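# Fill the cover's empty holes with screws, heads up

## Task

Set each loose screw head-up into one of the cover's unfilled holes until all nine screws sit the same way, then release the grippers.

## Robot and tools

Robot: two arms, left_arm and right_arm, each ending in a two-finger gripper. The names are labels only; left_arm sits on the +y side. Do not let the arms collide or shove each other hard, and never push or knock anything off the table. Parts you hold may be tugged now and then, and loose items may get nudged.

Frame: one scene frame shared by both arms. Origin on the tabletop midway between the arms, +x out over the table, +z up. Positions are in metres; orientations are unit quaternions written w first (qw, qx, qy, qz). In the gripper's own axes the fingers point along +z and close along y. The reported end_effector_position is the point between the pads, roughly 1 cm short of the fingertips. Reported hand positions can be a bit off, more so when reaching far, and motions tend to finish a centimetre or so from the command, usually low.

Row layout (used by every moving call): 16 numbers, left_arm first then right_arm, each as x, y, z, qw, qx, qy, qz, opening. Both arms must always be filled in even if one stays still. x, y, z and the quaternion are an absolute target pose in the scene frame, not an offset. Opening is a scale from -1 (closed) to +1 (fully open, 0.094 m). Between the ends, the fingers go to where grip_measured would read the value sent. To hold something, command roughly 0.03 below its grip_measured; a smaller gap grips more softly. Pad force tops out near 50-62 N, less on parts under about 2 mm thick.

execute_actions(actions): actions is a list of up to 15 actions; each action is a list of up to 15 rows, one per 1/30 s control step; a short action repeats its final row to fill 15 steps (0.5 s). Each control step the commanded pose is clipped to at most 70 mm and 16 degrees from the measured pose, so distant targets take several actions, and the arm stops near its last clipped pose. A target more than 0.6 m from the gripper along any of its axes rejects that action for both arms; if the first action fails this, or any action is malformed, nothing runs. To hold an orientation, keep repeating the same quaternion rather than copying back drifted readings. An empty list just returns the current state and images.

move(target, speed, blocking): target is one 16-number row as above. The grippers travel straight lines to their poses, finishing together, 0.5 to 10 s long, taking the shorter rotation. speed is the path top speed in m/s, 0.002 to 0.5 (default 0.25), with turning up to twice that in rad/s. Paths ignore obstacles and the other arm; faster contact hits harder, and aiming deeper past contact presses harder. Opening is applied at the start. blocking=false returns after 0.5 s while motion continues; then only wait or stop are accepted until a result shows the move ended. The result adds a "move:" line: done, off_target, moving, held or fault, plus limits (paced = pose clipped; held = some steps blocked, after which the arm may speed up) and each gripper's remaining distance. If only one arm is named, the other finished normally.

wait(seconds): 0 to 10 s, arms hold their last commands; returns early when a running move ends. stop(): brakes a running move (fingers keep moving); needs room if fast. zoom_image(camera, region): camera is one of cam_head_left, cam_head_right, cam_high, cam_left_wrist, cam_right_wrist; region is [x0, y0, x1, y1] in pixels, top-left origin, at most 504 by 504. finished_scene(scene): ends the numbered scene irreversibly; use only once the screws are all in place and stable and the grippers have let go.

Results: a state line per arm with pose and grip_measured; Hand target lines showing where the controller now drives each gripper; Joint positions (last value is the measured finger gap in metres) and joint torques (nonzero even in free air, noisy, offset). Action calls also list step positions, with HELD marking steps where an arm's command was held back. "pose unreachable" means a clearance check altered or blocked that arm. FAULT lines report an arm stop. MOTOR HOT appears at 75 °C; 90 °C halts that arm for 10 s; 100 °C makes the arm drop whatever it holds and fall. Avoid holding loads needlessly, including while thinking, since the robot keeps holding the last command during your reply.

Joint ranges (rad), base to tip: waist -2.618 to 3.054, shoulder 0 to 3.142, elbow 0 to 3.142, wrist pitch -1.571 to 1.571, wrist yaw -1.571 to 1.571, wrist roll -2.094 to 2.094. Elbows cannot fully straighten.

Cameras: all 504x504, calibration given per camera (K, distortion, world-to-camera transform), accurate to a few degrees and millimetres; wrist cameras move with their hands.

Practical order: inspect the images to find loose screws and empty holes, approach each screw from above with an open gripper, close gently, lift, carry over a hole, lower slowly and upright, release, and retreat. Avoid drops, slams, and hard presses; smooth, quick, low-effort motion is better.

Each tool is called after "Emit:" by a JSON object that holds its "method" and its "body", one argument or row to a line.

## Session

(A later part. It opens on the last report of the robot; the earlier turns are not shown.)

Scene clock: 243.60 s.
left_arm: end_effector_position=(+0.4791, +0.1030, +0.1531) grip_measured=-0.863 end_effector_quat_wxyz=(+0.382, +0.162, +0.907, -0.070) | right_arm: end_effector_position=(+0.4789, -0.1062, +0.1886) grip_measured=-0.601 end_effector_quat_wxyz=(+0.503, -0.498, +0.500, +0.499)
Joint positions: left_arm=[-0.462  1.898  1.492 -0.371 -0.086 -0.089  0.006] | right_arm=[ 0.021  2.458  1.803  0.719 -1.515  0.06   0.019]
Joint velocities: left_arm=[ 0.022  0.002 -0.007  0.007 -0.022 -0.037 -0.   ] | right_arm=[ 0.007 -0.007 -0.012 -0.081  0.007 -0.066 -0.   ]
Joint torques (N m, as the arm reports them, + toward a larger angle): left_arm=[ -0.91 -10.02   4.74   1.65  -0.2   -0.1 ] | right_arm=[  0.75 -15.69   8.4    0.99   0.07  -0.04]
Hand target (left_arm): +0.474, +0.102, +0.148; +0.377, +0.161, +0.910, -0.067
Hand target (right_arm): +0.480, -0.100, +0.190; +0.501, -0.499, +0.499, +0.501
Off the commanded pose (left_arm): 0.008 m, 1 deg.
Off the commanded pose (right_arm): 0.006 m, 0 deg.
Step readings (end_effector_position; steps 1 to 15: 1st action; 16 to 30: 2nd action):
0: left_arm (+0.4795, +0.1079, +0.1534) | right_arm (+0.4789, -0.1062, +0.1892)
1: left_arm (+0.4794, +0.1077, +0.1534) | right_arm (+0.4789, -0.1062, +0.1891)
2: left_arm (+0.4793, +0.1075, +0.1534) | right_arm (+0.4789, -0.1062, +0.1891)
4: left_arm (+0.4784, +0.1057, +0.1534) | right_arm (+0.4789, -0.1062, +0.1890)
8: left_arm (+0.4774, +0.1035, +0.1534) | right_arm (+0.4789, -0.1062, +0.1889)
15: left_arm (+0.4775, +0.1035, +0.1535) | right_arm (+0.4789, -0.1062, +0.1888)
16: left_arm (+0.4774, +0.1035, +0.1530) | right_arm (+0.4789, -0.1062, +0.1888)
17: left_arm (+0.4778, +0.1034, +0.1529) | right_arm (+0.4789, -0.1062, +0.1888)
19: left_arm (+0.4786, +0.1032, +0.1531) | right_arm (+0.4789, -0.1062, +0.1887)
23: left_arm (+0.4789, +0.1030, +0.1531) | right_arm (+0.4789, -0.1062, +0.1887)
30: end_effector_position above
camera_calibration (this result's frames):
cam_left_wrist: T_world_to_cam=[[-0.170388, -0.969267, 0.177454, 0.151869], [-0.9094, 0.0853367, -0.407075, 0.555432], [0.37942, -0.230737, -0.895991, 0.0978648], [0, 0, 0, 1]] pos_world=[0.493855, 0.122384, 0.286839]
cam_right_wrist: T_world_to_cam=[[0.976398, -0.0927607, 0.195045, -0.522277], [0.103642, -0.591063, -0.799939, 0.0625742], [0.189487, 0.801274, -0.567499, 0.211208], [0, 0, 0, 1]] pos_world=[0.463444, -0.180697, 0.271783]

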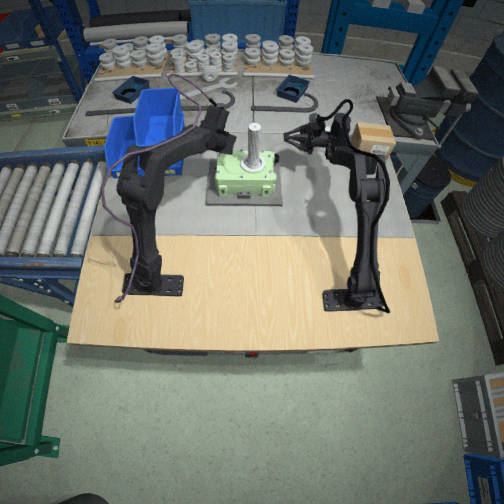

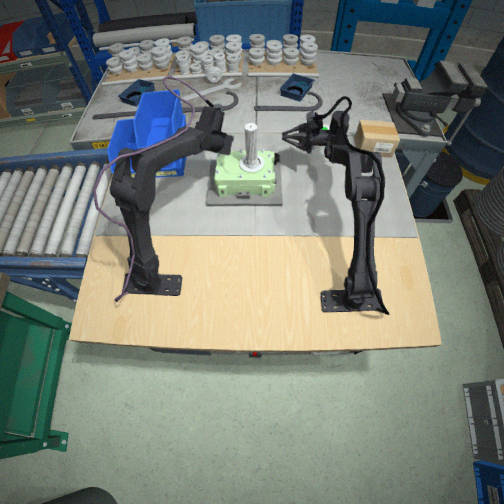

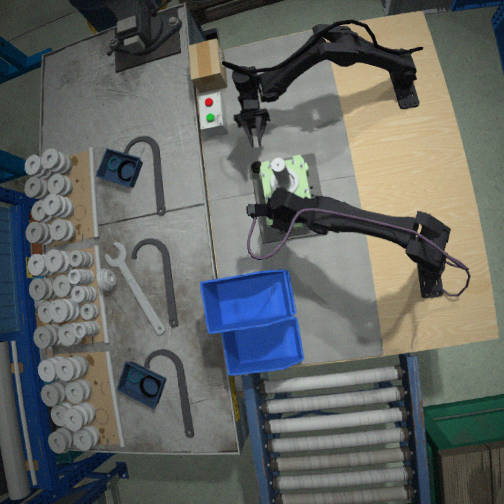

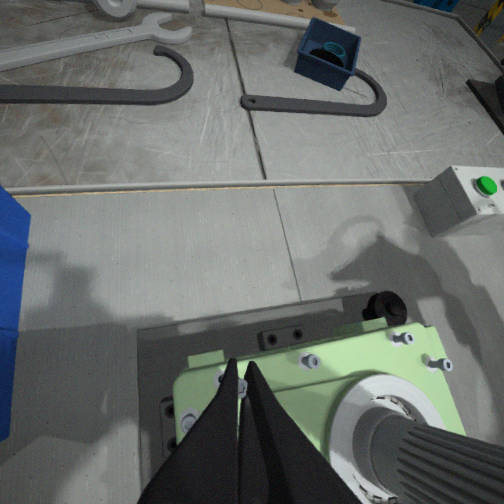

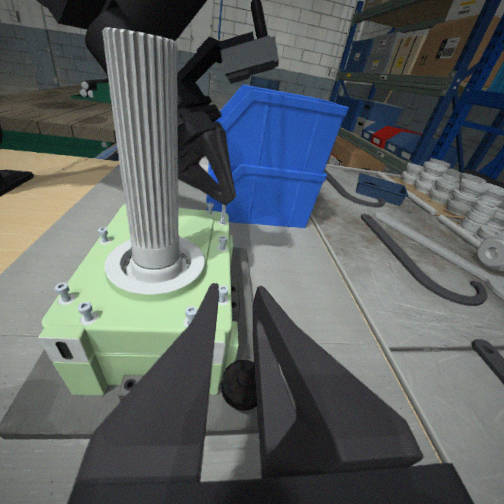

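Slightly past; slowly sweep back +y while pressing.

Emit:
{"method": "move", "body": {
  "target": [0.475,0.111,0.146,0.377,0.161,0.910,-0.067,-1,0.48,-0.10,0.19,0.5,-0.5,0.5,0.5,-0.6],
  "speed": 0.005
}}

Emit:
{"method": "zoom_image", "body": {
  "camera": "cam_right_wrist",
  "region": [180,170,260,250]
}}

Scene clock: 246.20 s.
left_arm: end_effector_position=(+0.4811, +0.1019, +0.1527) grip_measured=-0.863 end_effector_quat_wxyz=(+0.389, +0.161, +0.904, -0.073) | right_arm: end_effector_position=(+0.4789, -0.1062, +0.1886) grip_measured=-0.601 end_effector_quat_wxyz=(+0.503, -0.498, +0.500, +0.499)
Joint positions: left_arm=[-0.462  1.898  1.478 -0.34  -0.086 -0.089  0.006] | right_arm=[ 0.021  2.458  1.803  0.718 -1.515  0.06   0.019]
Joint velocities: left_arm=[ 0.002  0.017 -0.002  0.066 -0.081  0.037 -0.   ] | right_arm=[-0.017  0.002 -0.002 -0.051 -0.007 -0.11  -0.   ]
Joint torques (N m, as the arm reports them, + toward a larger angle): left_arm=[  0.98 -10.66   4.4    1.47  -0.01   0.02] | right_arm=[  0.77 -15.7    8.39   1.03   0.08  -0.05]
Hand target (left_arm): +0.475, +0.111, +0.146; +0.377, +0.161, +0.910, -0.067
Hand target (right_arm): +0.480, -0.100, +0.190; +0.501, -0.499, +0.499, +0.501
Off the commanded pose (left_arm): 0.013 m, 2 deg.
Off the commanded pose (right_arm): 0.006 m, 0 deg.
move: off_target (left_arm)
camera_calibration (this result's frames):
cam_left_wrist: T_world_to_cam=[[-0.173067, -0.967872, 0.182403, 0.151654], [-0.903233, 0.0821272, -0.421218, 0.556725], [0.392705, -0.237652, -0.888428, 0.0896269], [0, 0, 0, 1]] pos_world=[0.493902, 0.122359, 0.286467]
cam_right_wrist: T_world_to_cam=[[0.976398, -0.0927578, 0.195047, -0.522273], [0.103642, -0.591081, -0.799926, 0.0625457], [0.189488, 0.801261, -0.567516, 0.211191], [0, 0, 0, 1]] pos_world=[0.463445, -0.180695, 0.271754]

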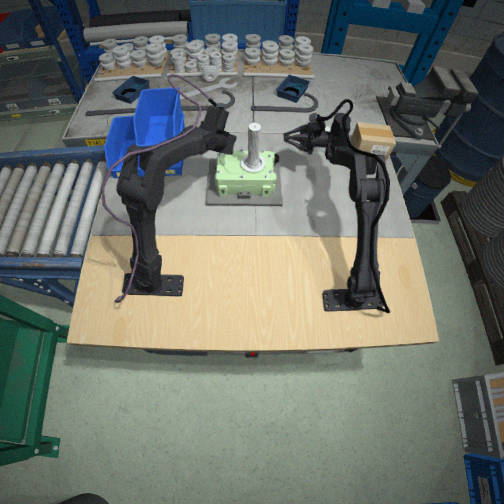

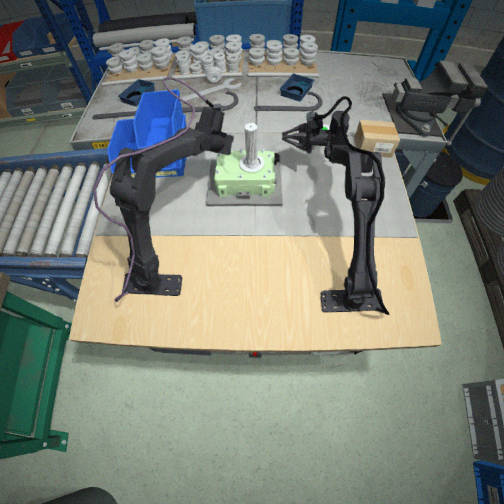

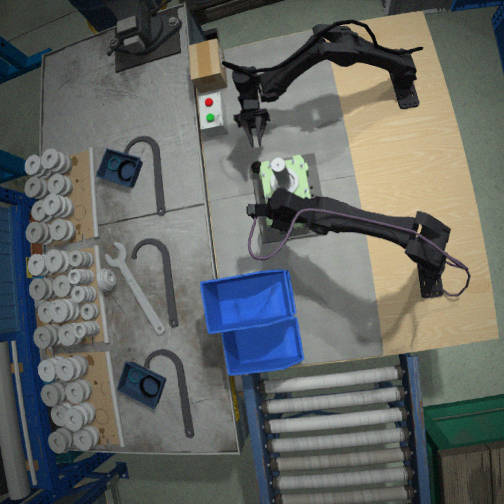

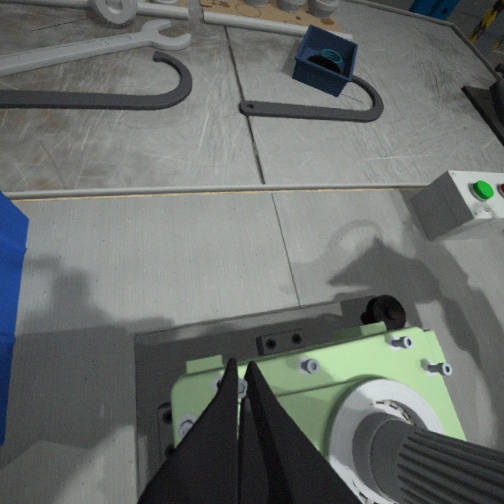

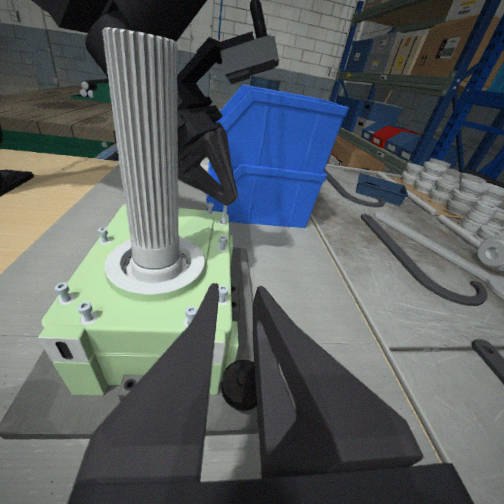

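Region (180, 170, 260, 250) of cam_right_wrist's 504x504 image, scaled by 6.300, with more detail than that image has.

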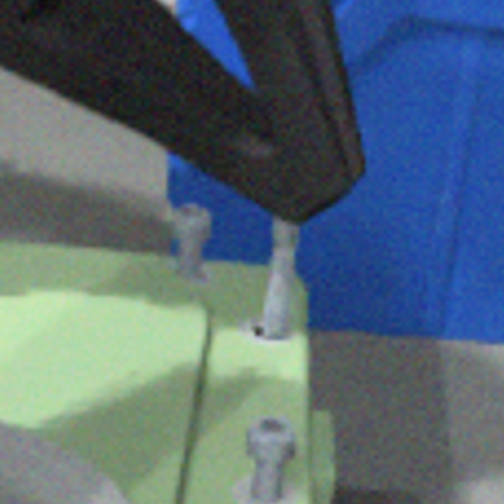

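Emit:
{"method": "execute_actions", "body": {
  "actions": [
    [[0.473,0.112,0.158,0.377,0.161,0.910,-0.067,-1,0.48,-0.10,0.19,0.5,-0.5,0.5,0.5,-0.6]],
    [[0.473,0.112,0.158,0.377,0.161,0.910,-0.067,-1,0.48,-0.10,0.19,0.5,-0.5,0.5,0.5,-0.6]]
  ]
}}

Emit:
{"method": "zoom_image", "body": {
  "camera": "cam_right_wrist",
  "region": [160,150,280,270]
}}

Scene clock: 247.43 s.
left_arm: end_effector_position=(+0.4768, +0.1042, +0.1531) grip_measured=-0.863 end_effector_quat_wxyz=(+0.382, +0.162, +0.907, -0.070) | right_arm: end_effector_position=(+0.4789, -0.1062, +0.1884) grip_measured=-0.601 end_effector_quat_wxyz=(+0.503, -0.498, +0.500, +0.499)
Joint positions: left_arm=[-0.462  1.888  1.478 -0.366 -0.086 -0.089  0.006] | right_arm=[ 0.021  2.458  1.803  0.716 -1.515  0.058  0.019]
Joint velocities: left_arm=[-0.002  0.007 -0.022 -0.022 -0.066 -0.007  0.001] | right_arm=[-0.007 -0.012 -0.002  0.022  0.007  0.051 -0.001]
Joint torques (N m, as the arm reports them, + toward a larger angle): left_arm=[  0.95 -11.08   6.22   1.3   -0.01   0.03] | right_arm=[  0.76 -15.71   8.39   1.02   0.07  -0.06]
Hand target (left_arm): +0.473, +0.112, +0.158; +0.377, +0.161, +0.910, -0.067
Hand target (right_arm): +0.480, -0.100, +0.190; +0.501, -0.499, +0.499, +0.501
Off the commanded pose (left_arm): 0.010 m, 1 deg.
Off the commanded pose (right_arm): 0.006 m, 0 deg.
Step readings (end_effector_position; steps 1 to 15: 1st action; 16 to 30: 2nd action):
0: left_arm (+0.4811, +0.1019, +0.1527) | right_arm (+0.4789, -0.1062, +0.1886)
1: left_arm (+0.4807, +0.1021, +0.1535) | right_arm (+0.4789, -0.1062, +0.1886)
2: left_arm (+0.4795, +0.1027, +0.1536) | right_arm (+0.4789, -0.1062, +0.1885)
4: left_arm (+0.4777, +0.1037, +0.1533) | right_arm (+0.4789, -0.1062, +0.1885)
8: left_arm (+0.4768, +0.1042, +0.1531) | right_arm (+0.4789, -0.1062, +0.1885)
15: left_arm (+0.4768, +0.1042, +0.1531) | right_arm (+0.4789, -0.1062, +0.1885)
16: left_arm (+0.4768, +0.1042, +0.1531) | right_arm (+0.4789, -0.1062, +0.1885)
17: left_arm (+0.4768, +0.1042, +0.1531) | right_arm (+0.4789, -0.1062, +0.1885)
19: left_arm (+0.4768, +0.1042, +0.1531) | right_arm (+0.4789, -0.1062, +0.1884)
23: left_arm (+0.4768, +0.1042, +0.1531) | right_arm (+0.4789, -0.1062, +0.1884)
30: end_effector_position above
camera_calibration (this result's frames):
cam_left_wrist: T_world_to_cam=[[-0.170448, -0.969235, 0.177567, 0.152651], [-0.909262, 0.085265, -0.407397, 0.553221], [0.379724, -0.230895, -0.895822, 0.0988065], [0, 0, 0, 1]] pos_world=[0.491523, 0.123598, 0.286788]
cam_right_wrist: T_world_to_cam=[[0.976545, -0.0927392, 0.194316, -0.522178], [0.103031, -0.591179, -0.799933, 0.0626816], [0.189061, 0.801191, -0.567758, 0.211327], [0, 0, 0, 1]] pos_world=[0.463519, -0.180684, 0.271591]

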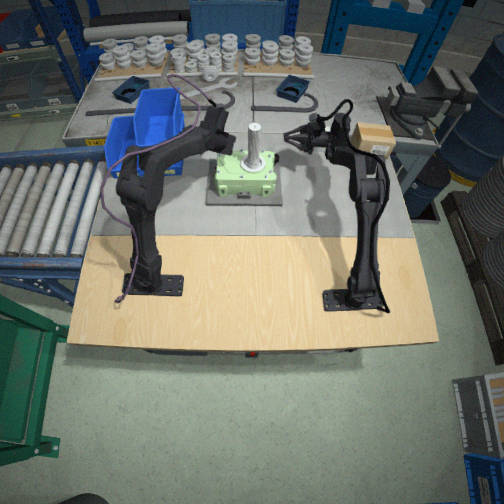

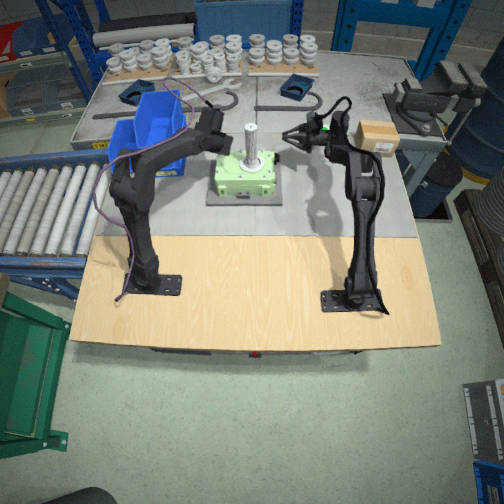

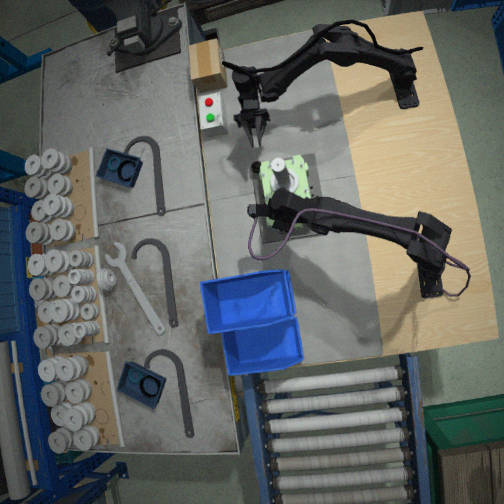

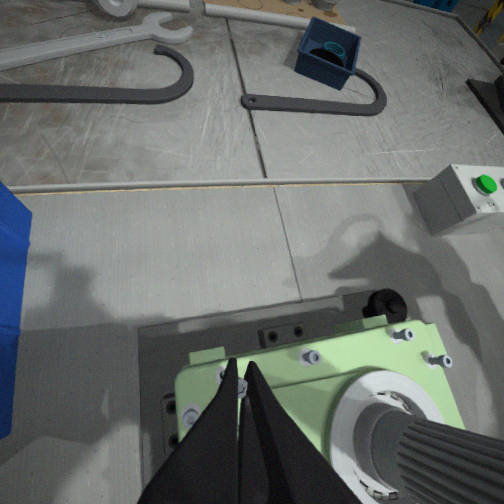

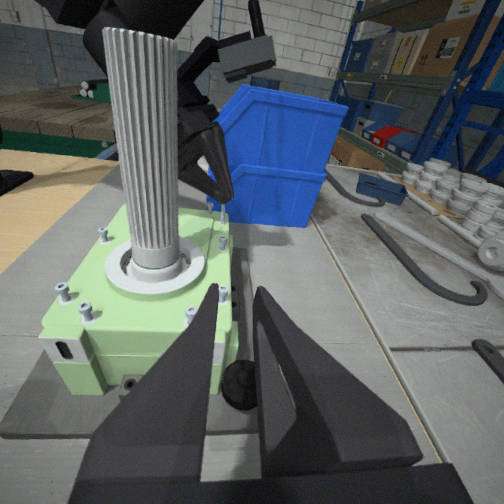

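Region (160, 150, 280, 270) of cam_right_wrist's 504x504 image, scaled by 4.200, with more detail than that image has.

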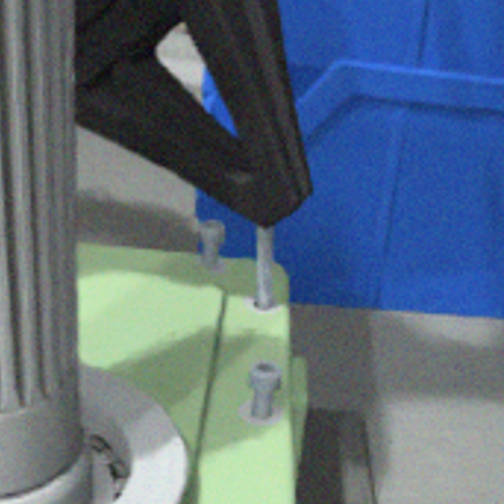

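Tip slightly right of hole; go further -x.

Emit:
{"method": "execute_actions", "body": {
  "actions": [
    [[0.471,0.112,0.156,0.377,0.161,0.910,-0.067,-1,0.48,-0.10,0.19,0.5,-0.5,0.5,0.5,-0.6]],
    [[0.469,0.112,0.150,0.377,0.161,0.910,-0.067,-1,0.48,-0.10,0.19,0.5,-0.5,0.5,0.5,-0.6]]
  ]
}}

Emit:
{"method": "zoom_image", "body": {
  "camera": "cam_right_wrist",
  "region": [160,150,280,270]
}}

Scene clock: 248.57 s.
left_arm: end_effector_position=(+0.4747, +0.1053, +0.1527) grip_measured=-0.863 end_effector_quat_wxyz=(+0.385, +0.162, +0.906, -0.071) | right_arm: end_effector_position=(+0.4789, -0.1062, +0.1884) grip_measured=-0.601 end_effector_quat_wxyz=(+0.503, -0.498, +0.500, +0.499)
Joint positions: left_arm=[-0.462  1.876  1.457 -0.351 -0.086 -0.089  0.006] | right_arm=[ 0.021  2.458  1.803  0.716 -1.515  0.058  0.019]
Joint velocities: left_arm=[ 0.002 -0.002  0.002  0.066 -0.066  0.007 -0.002] | right_arm=[-0.007  0.012  0.017  0.022  0.007  0.007 -0.001]
Joint torques (N m, as the arm reports them, + toward a larger angle): left_arm=[  0.57 -10.7    4.66   1.49  -0.06   0.  ] | right_arm=[  0.76 -15.72   8.41   1.03   0.07  -0.07]
Hand target (left_arm): +0.469, +0.112, +0.150; +0.377, +0.161, +0.910, -0.067
Hand target (right_arm): +0.480, -0.100, +0.190; +0.501, -0.499, +0.499, +0.501
Off the commanded pose (left_arm): 0.009 m, 1 deg.
Off the commanded pose (right_arm): 0.006 m, 0 deg.
Step readings (end_effector_position; steps 1 to 15: 1st action; 16 to 30: 2nd action):
0: left_arm (+0.4768, +0.1042, +0.1531) | right_arm (+0.4789, -0.1062, +0.1884)
1: left_arm (+0.4768, +0.1042, +0.1531) | right_arm (+0.4789, -0.1062, +0.1884)
2: left_arm (+0.4768, +0.1042, +0.1531) | right_arm (+0.4789, -0.1062, +0.1884)
4: left_arm (+0.4768, +0.1042, +0.1531) | right_arm (+0.4789, -0.1062, +0.1884)
8: left_arm (+0.4768, +0.1042, +0.1531) | right_arm (+0.4789, -0.1062, +0.1884)
15: left_arm (+0.4768, +0.1042, +0.1531) | right_arm (+0.4789, -0.1062, +0.1884)
16: left_arm (+0.4766, +0.1043, +0.1530) | right_arm (+0.4789, -0.1062, +0.1884)
17: left_arm (+0.4760, +0.1046, +0.1528) | right_arm (+0.4789, -0.1062, +0.1884)
19: left_arm (+0.4746, +0.1053, +0.1527) | right_arm (+0.4789, -0.1062, +0.1884)
23: left_arm (+0.4746, +0.1053, +0.1527) | right_arm (+0.4789, -0.1062, +0.1884)
30: end_effector_position above
camera_calibration (this result's frames):
cam_left_wrist: T_world_to_cam=[[-0.171415, -0.968733, 0.179372, 0.15353], [-0.907042, 0.0841097, -0.412553, 0.550969], [0.384566, -0.233416, -0.893099, 0.097095], [0, 0, 0, 1]] pos_world=[0.48873, 0.125052, 0.28648]
cam_right_wrist: T_world_to_cam=[[0.976471, -0.0927371, 0.194691, -0.522209], [0.103335, -0.591198, -0.799879, 0.0624993], [0.189279, 0.801177, -0.567705, 0.211193], [0, 0, 0, 1]] pos_world=[0.463489, -0.180682, 0.271557]

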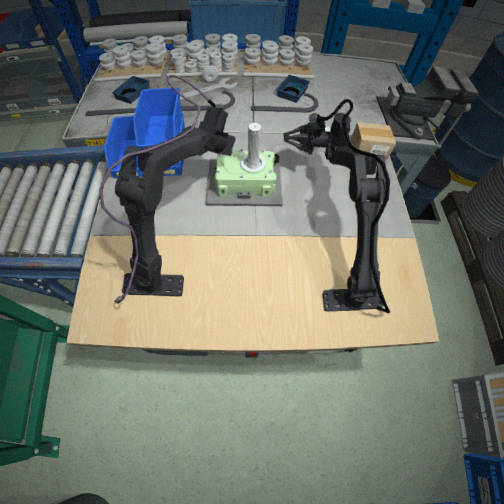

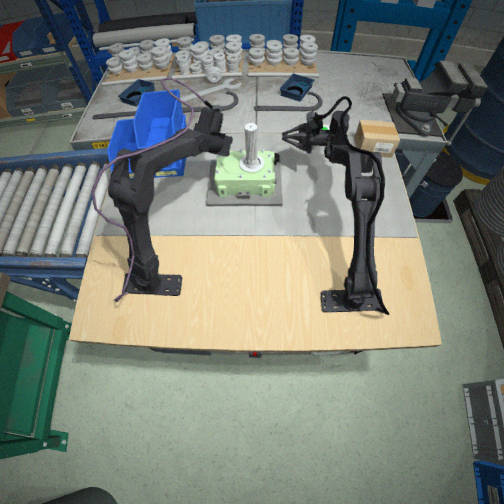

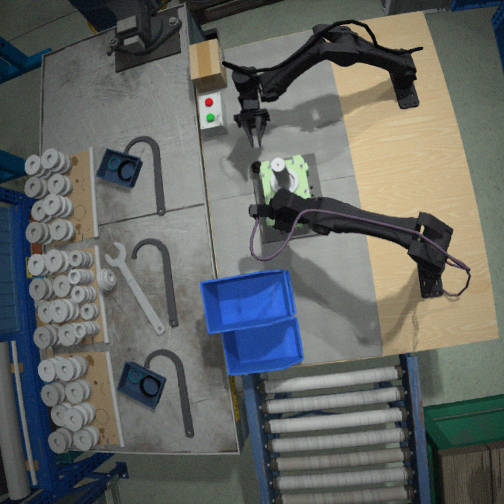

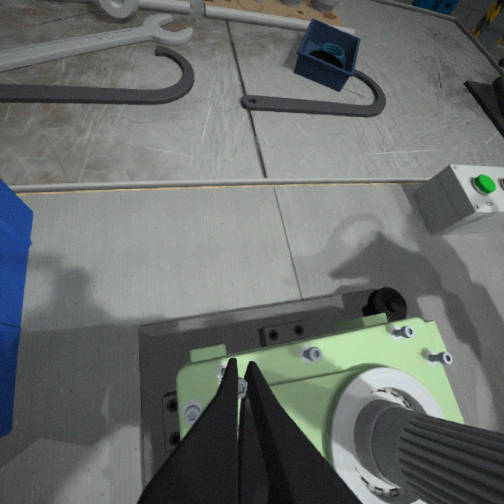

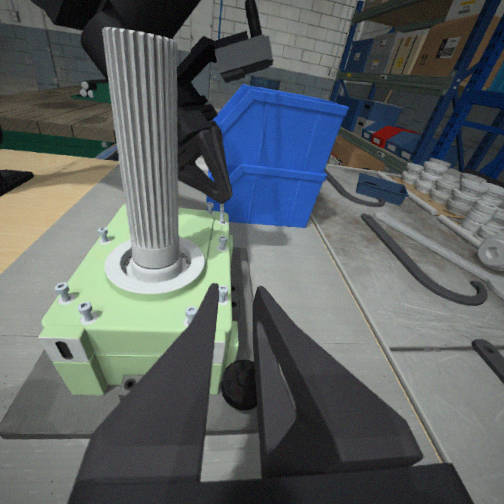

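Region (160, 150, 280, 270) of cam_right_wrist's 504x504 image, scaled by 4.200, with more detail than that image has.

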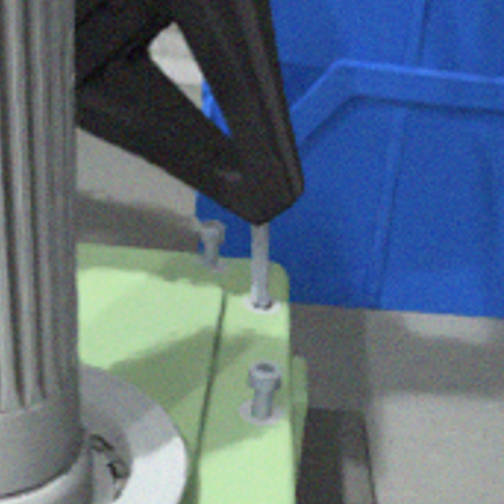

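Now slightly behind; nudge -y.

Emit:
{"method": "execute_actions", "body": {
  "actions": [
    [[0.469,0.105,0.150,0.377,0.161,0.910,-0.067,-1,0.48,-0.10,0.19,0.5,-0.5,0.5,0.5,-0.6]],
    [[0.469,0.102,0.150,0.377,0.161,0.910,-0.067,-1,0.48,-0.10,0.19,0.5,-0.5,0.5,0.5,-0.6]],
    [[0.469,0.100,0.150,0.377,0.161,0.910,-0.067,-1,0.48,-0.10,0.19,0.5,-0.5,0.5,0.5,-0.6]]
  ]
}}

Emit:
{"method": "zoom_image", "body": {
  "camera": "cam_right_wrist",
  "region": [160,150,280,270]
}}

Scene clock: 250.20 s.
left_arm: end_effector_position=(+0.4743, +0.1047, +0.1529) grip_measured=-0.863 end_effector_quat_wxyz=(+0.386, +0.160, +0.906, -0.067) | right_arm: end_effector_position=(+0.4789, -0.1062, +0.1883) grip_measured=-0.601 end_effector_quat_wxyz=(+0.503, -0.498, +0.500, +0.499)
Joint positions: left_arm=[-0.467  1.876  1.457 -0.351 -0.1   -0.095  0.006] | right_arm=[ 0.021  2.458  1.803  0.715 -1.515  0.058  0.019]
Joint velocities: left_arm=[ 0.012 -0.012 -0.012 -0.037 -0.007 -0.051  0.   ] | right_arm=[-0.007 -0.002  0.012 -0.007  0.066  0.081 -0.001]
Joint torques (N m, as the arm reports them, + toward a larger angle): left_arm=[-1.24 -9.23  6.65  1.4  -0.12 -0.11] | right_arm=[  0.77 -15.74   8.41   1.03   0.06  -0.06]
Hand target (left_arm): +0.469, +0.100, +0.150; +0.377, +0.161, +0.910, -0.067
Hand target (right_arm): +0.480, -0.100, +0.190; +0.501, -0.499, +0.499, +0.501
Off the commanded pose (left_arm): 0.008 m, 1 deg.
Off the commanded pose (right_arm): 0.006 m, 0 deg.
Step readings (end_effector_position; steps 1 to 15: 1st action; 16 to 30: 2nd action; 31 to 45: 3rd action):
0: left_arm (+0.4747, +0.1053, +0.1527) | right_arm (+0.4789, -0.1062, +0.1884)
1: left_arm (+0.4747, +0.1053, +0.1527) | right_arm (+0.4789, -0.1062, +0.1884)
2: left_arm (+0.4747, +0.1053, +0.1527) | right_arm (+0.4789, -0.1062, +0.1884)
4: left_arm (+0.4747, +0.1053, +0.1527) | right_arm (+0.4789, -0.1062, +0.1884)
8: left_arm (+0.4747, +0.1053, +0.1527) | right_arm (+0.4789, -0.1062, +0.1883)
15: left_arm (+0.4747, +0.1053, +0.1527) | right_arm (+0.4789, -0.1062, +0.1883)
16: left_arm (+0.4747, +0.1053, +0.1527) | right_arm (+0.4789, -0.1062, +0.1883)
17: left_arm (+0.4747, +0.1053, +0.1527) | right_arm (+0.4789, -0.1062, +0.1883)
19: left_arm (+0.4746, +0.1051, +0.1528) | right_arm (+0.4789, -0.1062, +0.1883)
23: left_arm (+0.4745, +0.1050, +0.1528) | right_arm (+0.4789, -0.1062, +0.1883)
30: left_arm (+0.4746, +0.1050, +0.1528) | right_arm (+0.4789, -0.1062, +0.1883)
31: left_arm (+0.4745, +0.1050, +0.1528) | right_arm (+0.4789, -0.1062, +0.1883)
32: left_arm (+0.4744, +0.1048, +0.1528) | right_arm (+0.4789, -0.1062, +0.1883)
34: left_arm (+0.4744, +0.1047, +0.1529) | right_arm (+0.4789, -0.1062, +0.1883)
38: left_arm (+0.4743, +0.1047, +0.1529) | right_arm (+0.4789, -0.1062, +0.1883)
45: end_effector_position above
camera_calibration (this result's frames):
cam_left_wrist: T_world_to_cam=[[-0.164608, -0.970821, 0.174386, 0.150676], [-0.906425, 0.0791655, -0.414882, 0.551344], [0.388971, -0.22636, -0.893008, 0.0943989], [0, 0, 0, 1]] pos_world=[0.487836, 0.124, 0.286766]
cam_right_wrist: T_world_to_cam=[[0.976545, -0.0927334, 0.194321, -0.52217], [0.10303, -0.591213, -0.799907, 0.0626244], [0.189063, 0.801166, -0.567792, 0.211294], [0, 0, 0, 1]] pos_world=[0.463522, -0.18068, 0.271533]

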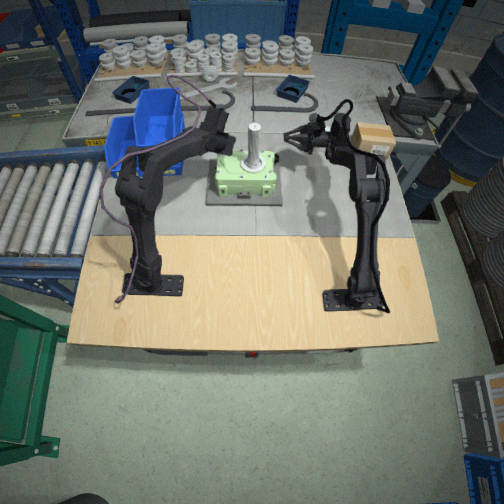

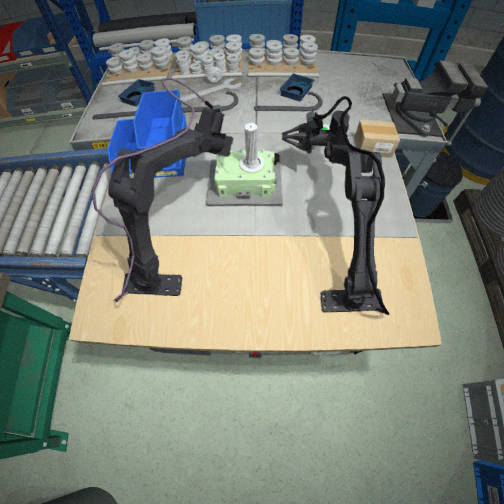

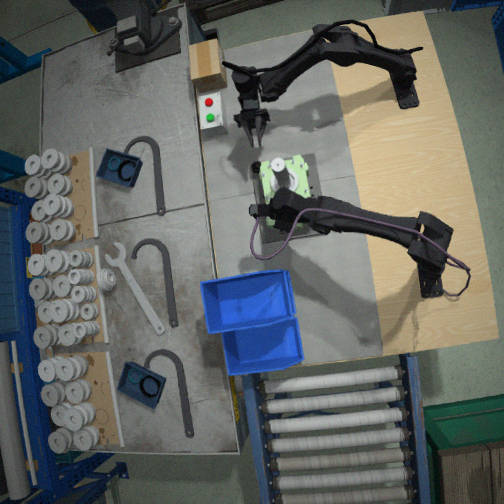

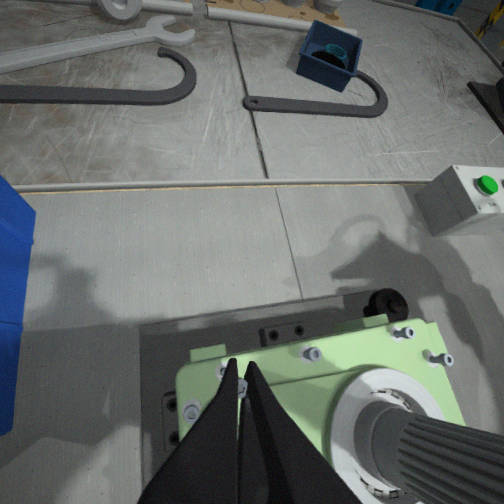

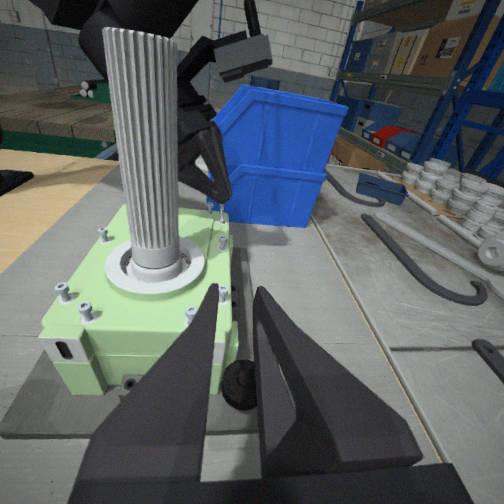

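Region (160, 150, 280, 270) of cam_right_wrist's 504x504 image, scaled by 4.200, with more detail than that image has.

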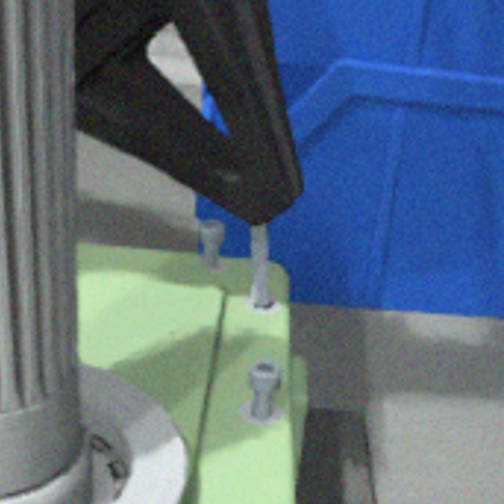

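Hole slightly +x,-y; pressing creeps that way.

Emit:
{"method": "execute_actions", "body": {
  "actions": [
    [[0.470,0.100,0.146,0.377,0.161,0.910,-0.067,-1,0.48,-0.10,0.19,0.5,-0.5,0.5,0.5,-0.6]],
    [[0.470,0.100,0.142,0.377,0.161,0.910,-0.067,-1,0.48,-0.10,0.19,0.5,-0.5,0.5,0.5,-0.6]]
  ]
}}

Emit:
{"method": "zoom_image", "body": {
  "camera": "cam_right_wrist",
  "region": [160,150,280,270]
}}

Scene clock: 251.30 s.
left_arm: end_effector_position=(+0.4747, +0.1045, +0.1533) grip_measured=-0.863 end_effector_quat_wxyz=(+0.387, +0.159, +0.906, -0.068) | right_arm: end_effector_position=(+0.4789, -0.1062, +0.1883) grip_measured=-0.601 end_effector_quat_wxyz=(+0.503, -0.498, +0.500, +0.499)
Joint positions: left_arm=[-0.467  1.876  1.457 -0.348 -0.1   -0.095  0.006] | right_arm=[ 0.021  2.458  1.803  0.715 -1.515  0.058  0.019]
Joint velocities: left_arm=[ 0.002  0.022 -0.002 -0.007 -0.007 -0.037  0.001] | right_arm=[ 0.007  0.007  0.002 -0.007  0.022  0.066  0.   ]
Joint torques (N m, as the arm reports them, + toward a larger angle): left_arm=[-1.16 -8.58  5.14  1.68 -0.11 -0.11] | right_arm=[  0.77 -15.73   8.39   1.03   0.08  -0.06]
Hand target (left_arm): +0.470, +0.100, +0.142; +0.377, +0.161, +0.910, -0.067
Hand target (right_arm): +0.480, -0.100, +0.190; +0.501, -0.499, +0.499, +0.501
Off the commanded pose (left_arm): 0.013 m, 1 deg.
Off the commanded pose (right_arm): 0.006 m, 0 deg.
Step readings (end_effector_position; steps 1 to 15: 1st action; 16 to 30: 2nd action):
0: left_arm (+0.4743, +0.1047, +0.1529) | right_arm (+0.4789, -0.1062, +0.1883)
1: left_arm (+0.4743, +0.1047, +0.1529) | right_arm (+0.4789, -0.1062, +0.1883)
2: left_arm (+0.4743, +0.1047, +0.1529) | right_arm (+0.4789, -0.1062, +0.1883)
4: left_arm (+0.4743, +0.1047, +0.1529) | right_arm (+0.4789, -0.1062, +0.1883)
8: left_arm (+0.4743, +0.1047, +0.1529) | right_arm (+0.4789, -0.1062, +0.1883)
15: left_arm (+0.4743, +0.1047, +0.1529) | right_arm (+0.4789, -0.1062, +0.1883)
16: left_arm (+0.4745, +0.1047, +0.1530) | right_arm (+0.4789, -0.1062, +0.1883)
17: left_arm (+0.4746, +0.1046, +0.1532) | right_arm (+0.4789, -0.1062, +0.1883)
19: left_arm (+0.4747, +0.1045, +0.1533) | right_arm (+0.4789, -0.1062, +0.1883)
23: left_arm (+0.4747, +0.1045, +0.1533) | right_arm (+0.4789, -0.1062, +0.1883)
30: end_effector_position above
camera_calibration (this result's frames):
cam_left_wrist: T_world_to_cam=[[-0.164962, -0.970635, 0.175089, 0.150524], [-0.905583, 0.0787213, -0.4168, 0.551784], [0.390777, -0.227314, -0.891976, 0.0936689], [0, 0, 0, 1]] pos_world=[0.487914, 0.123959, 0.287179]
cam_right_wrist: T_world_to_cam=[[0.976545, -0.0927334, 0.194321, -0.52217], [0.10303, -0.591213, -0.799907, 0.0626244], [0.189063, 0.801166, -0.567792, 0.211294], [0, 0, 0, 1]] pos_world=[0.463522, -0.18068, 0.271533]

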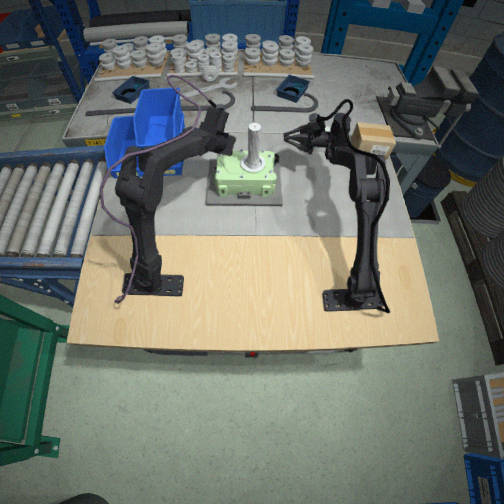

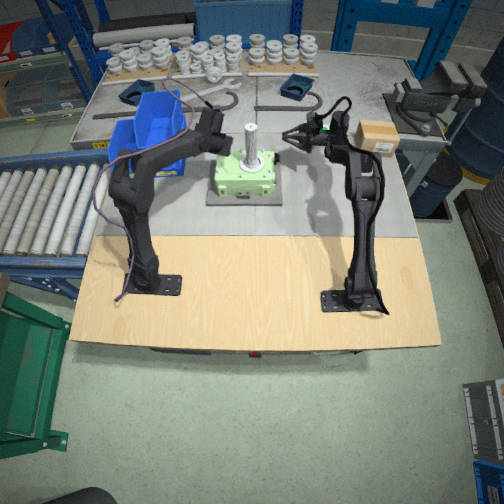

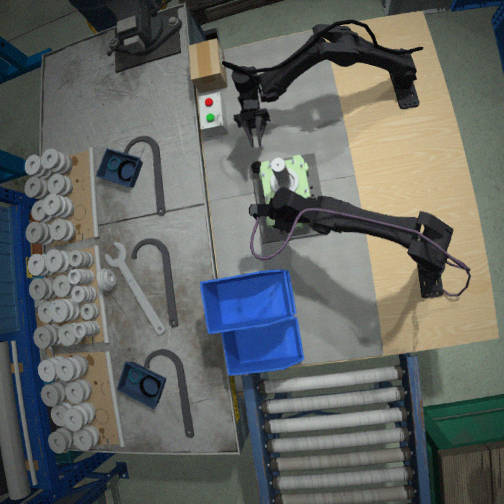

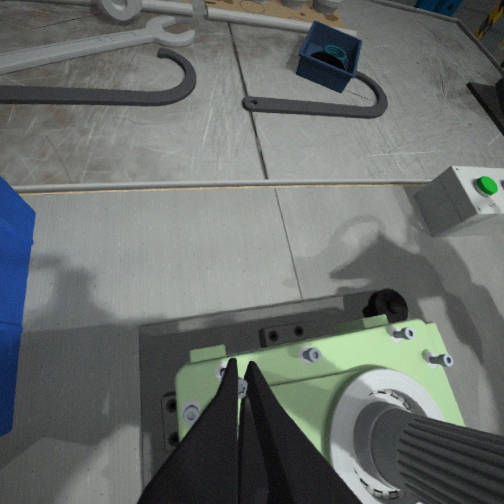

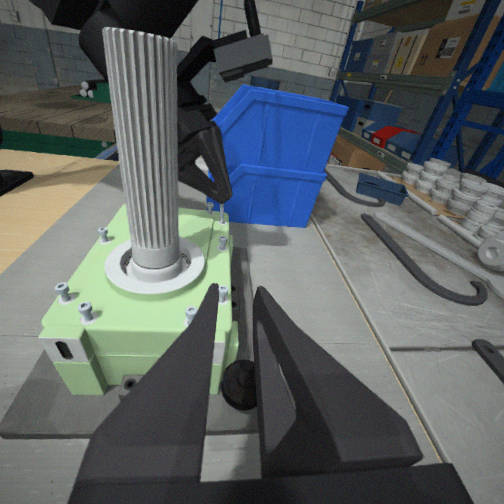

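Region (160, 150, 280, 270) of cam_right_wrist's 504x504 image, scaled by 4.200, with more detail than that image has.

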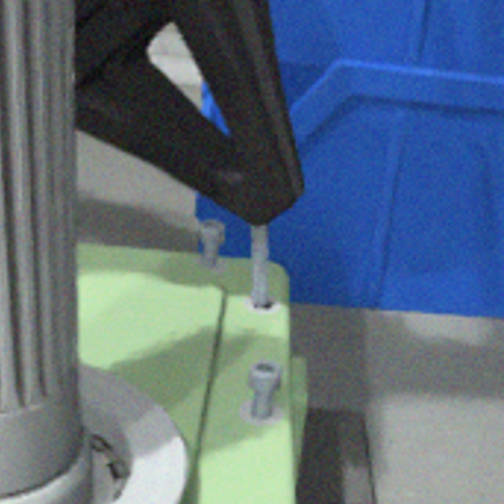

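Likely just stiction, hovering. Push more.

Emit:
{"method": "execute_actions", "body": {
  "actions": [
    [[0.470,0.100,0.138,0.377,0.161,0.910,-0.067,-1,0.48,-0.10,0.19,0.5,-0.5,0.5,0.5,-0.6]],
    [[0.470,0.100,0.134,0.377,0.161,0.910,-0.067,-1,0.48,-0.10,0.19,0.5,-0.5,0.5,0.5,-0.6]]
  ]
}}

Emit:
{"method": "zoom_image", "body": {
  "camera": "cam_right_wrist",
  "region": [160,150,280,270]
}}

Scene clock: 252.40 s.
left_arm: end_effector_position=(+0.4773, +0.1032, +0.1530) grip_measured=-0.863 end_effector_quat_wxyz=(+0.397, +0.158, +0.902, -0.071) | right_arm: end_effector_position=(+0.4789, -0.1062, +0.1883) grip_measured=-0.601 end_effector_quat_wxyz=(+0.503, -0.498, +0.500, +0.499)
Joint positions: left_arm=[-0.467  1.876  1.44  -0.31  -0.1   -0.095  0.006] | right_arm=[ 0.021  2.458  1.803  0.715 -1.515  0.058  0.019]
Joint velocities: left_arm=[-0.007 -0.012 -0.007  0.081 -0.007 -0.095 -0.002] | right_arm=[-0.012  0.002 -0.012  0.022  0.022  0.022  0.   ]
Joint torques (N m, as the arm reports them, + toward a larger angle): left_arm=[-1.16 -8.16  4.63  1.62 -0.12 -0.11] | right_arm=[  0.76 -15.76   8.41   1.03   0.07  -0.06]
Hand target (left_arm): +0.470, +0.100, +0.134; +0.377, +0.161, +0.910, -0.067
Hand target (right_arm): +0.480, -0.100, +0.190; +0.501, -0.499, +0.499, +0.501
Off the commanded pose (left_arm): 0.021 m, 2 deg.
Off the commanded pose (right_arm): 0.006 m, 0 deg.
Step readings (end_effector_position; steps 1 to 15: 1st action; 16 to 30: 2nd action):
0: left_arm (+0.4747, +0.1045, +0.1533) | right_arm (+0.4789, -0.1062, +0.1883)
1: left_arm (+0.4748, +0.1045, +0.1531) | right_arm (+0.4789, -0.1062, +0.1883)
2: left_arm (+0.4751, +0.1043, +0.1530) | right_arm (+0.4789, -0.1062, +0.1883)
4: left_arm (+0.4756, +0.1041, +0.1532) | right_arm (+0.4789, -0.1062, +0.1883)
8: left_arm (+0.4758, +0.1040, +0.1531) | right_arm (+0.4789, -0.1062, +0.1883)
15: left_arm (+0.4759, +0.1039, +0.1533) | right_arm (+0.4789, -0.1062, +0.1883)
16: left_arm (+0.4759, +0.1039, +0.1528) | right_arm (+0.4789, -0.1062, +0.1883)
17: left_arm (+0.4763, +0.1037, +0.1529) | right_arm (+0.4789, -0.1062, +0.1883)
19: left_arm (+0.4768, +0.1034, +0.1529) | right_arm (+0.4789, -0.1062, +0.1883)
23: left_arm (+0.4772, +0.1032, +0.1531) | right_arm (+0.4789, -0.1062, +0.1883)
30: end_effector_position above
camera_calibration (this result's frames):
cam_left_wrist: T_world_to_cam=[[-0.168393, -0.968824, 0.181726, 0.150108], [-0.897393, 0.0743989, -0.434914, 0.55343], [0.407834, -0.236316, -0.881944, 0.0833853], [0, 0, 0, 1]] pos_world=[0.487914, 0.123959, 0.286957]
cam_right_wrist: T_world_to_cam=[[0.976545, -0.0927334, 0.194321, -0.52217], [0.10303, -0.591213, -0.799907, 0.0626244], [0.189063, 0.801166, -0.567792, 0.211294], [0, 0, 0, 1]] pos_world=[0.463522, -0.18068, 0.271533]

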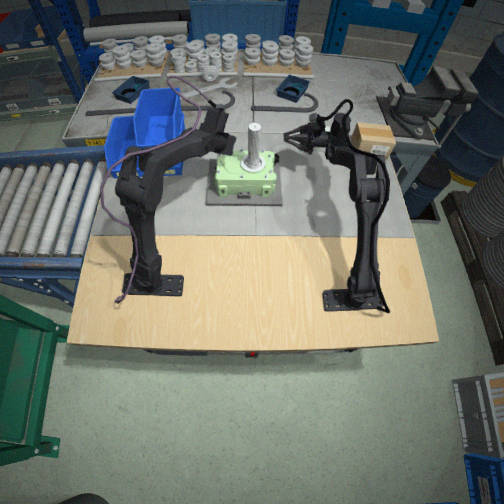

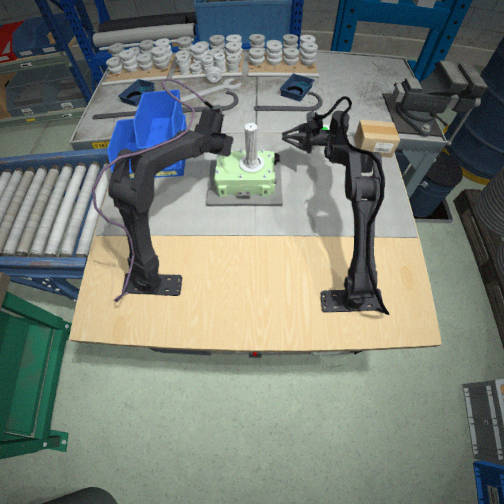

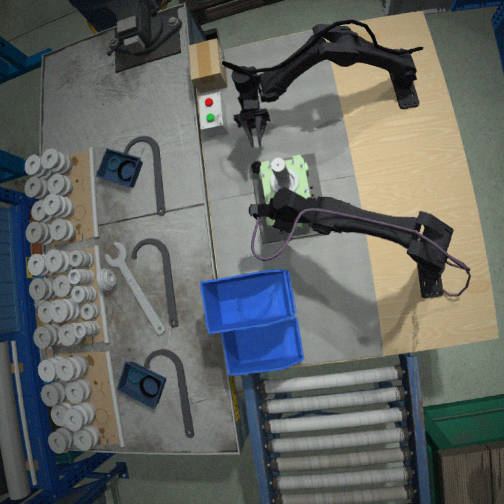

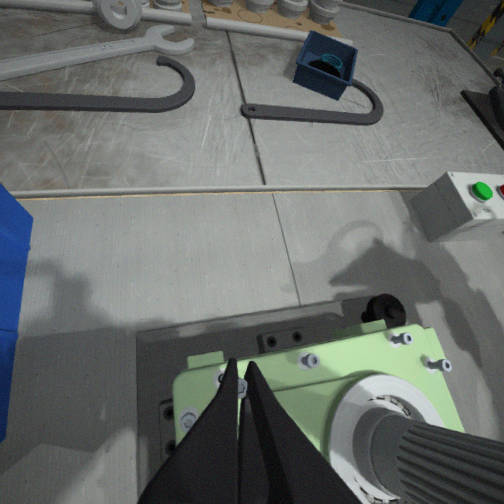

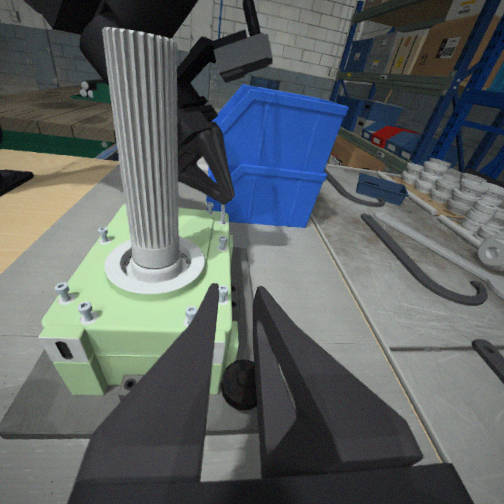

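Region (160, 150, 280, 270) of cam_right_wrist's 504x504 image, scaled by 4.200, with more detail than that image has.

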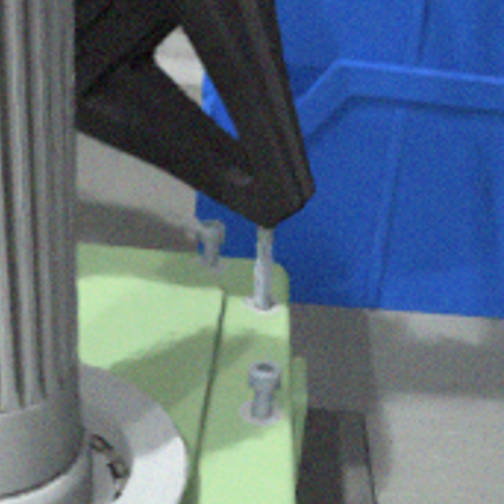

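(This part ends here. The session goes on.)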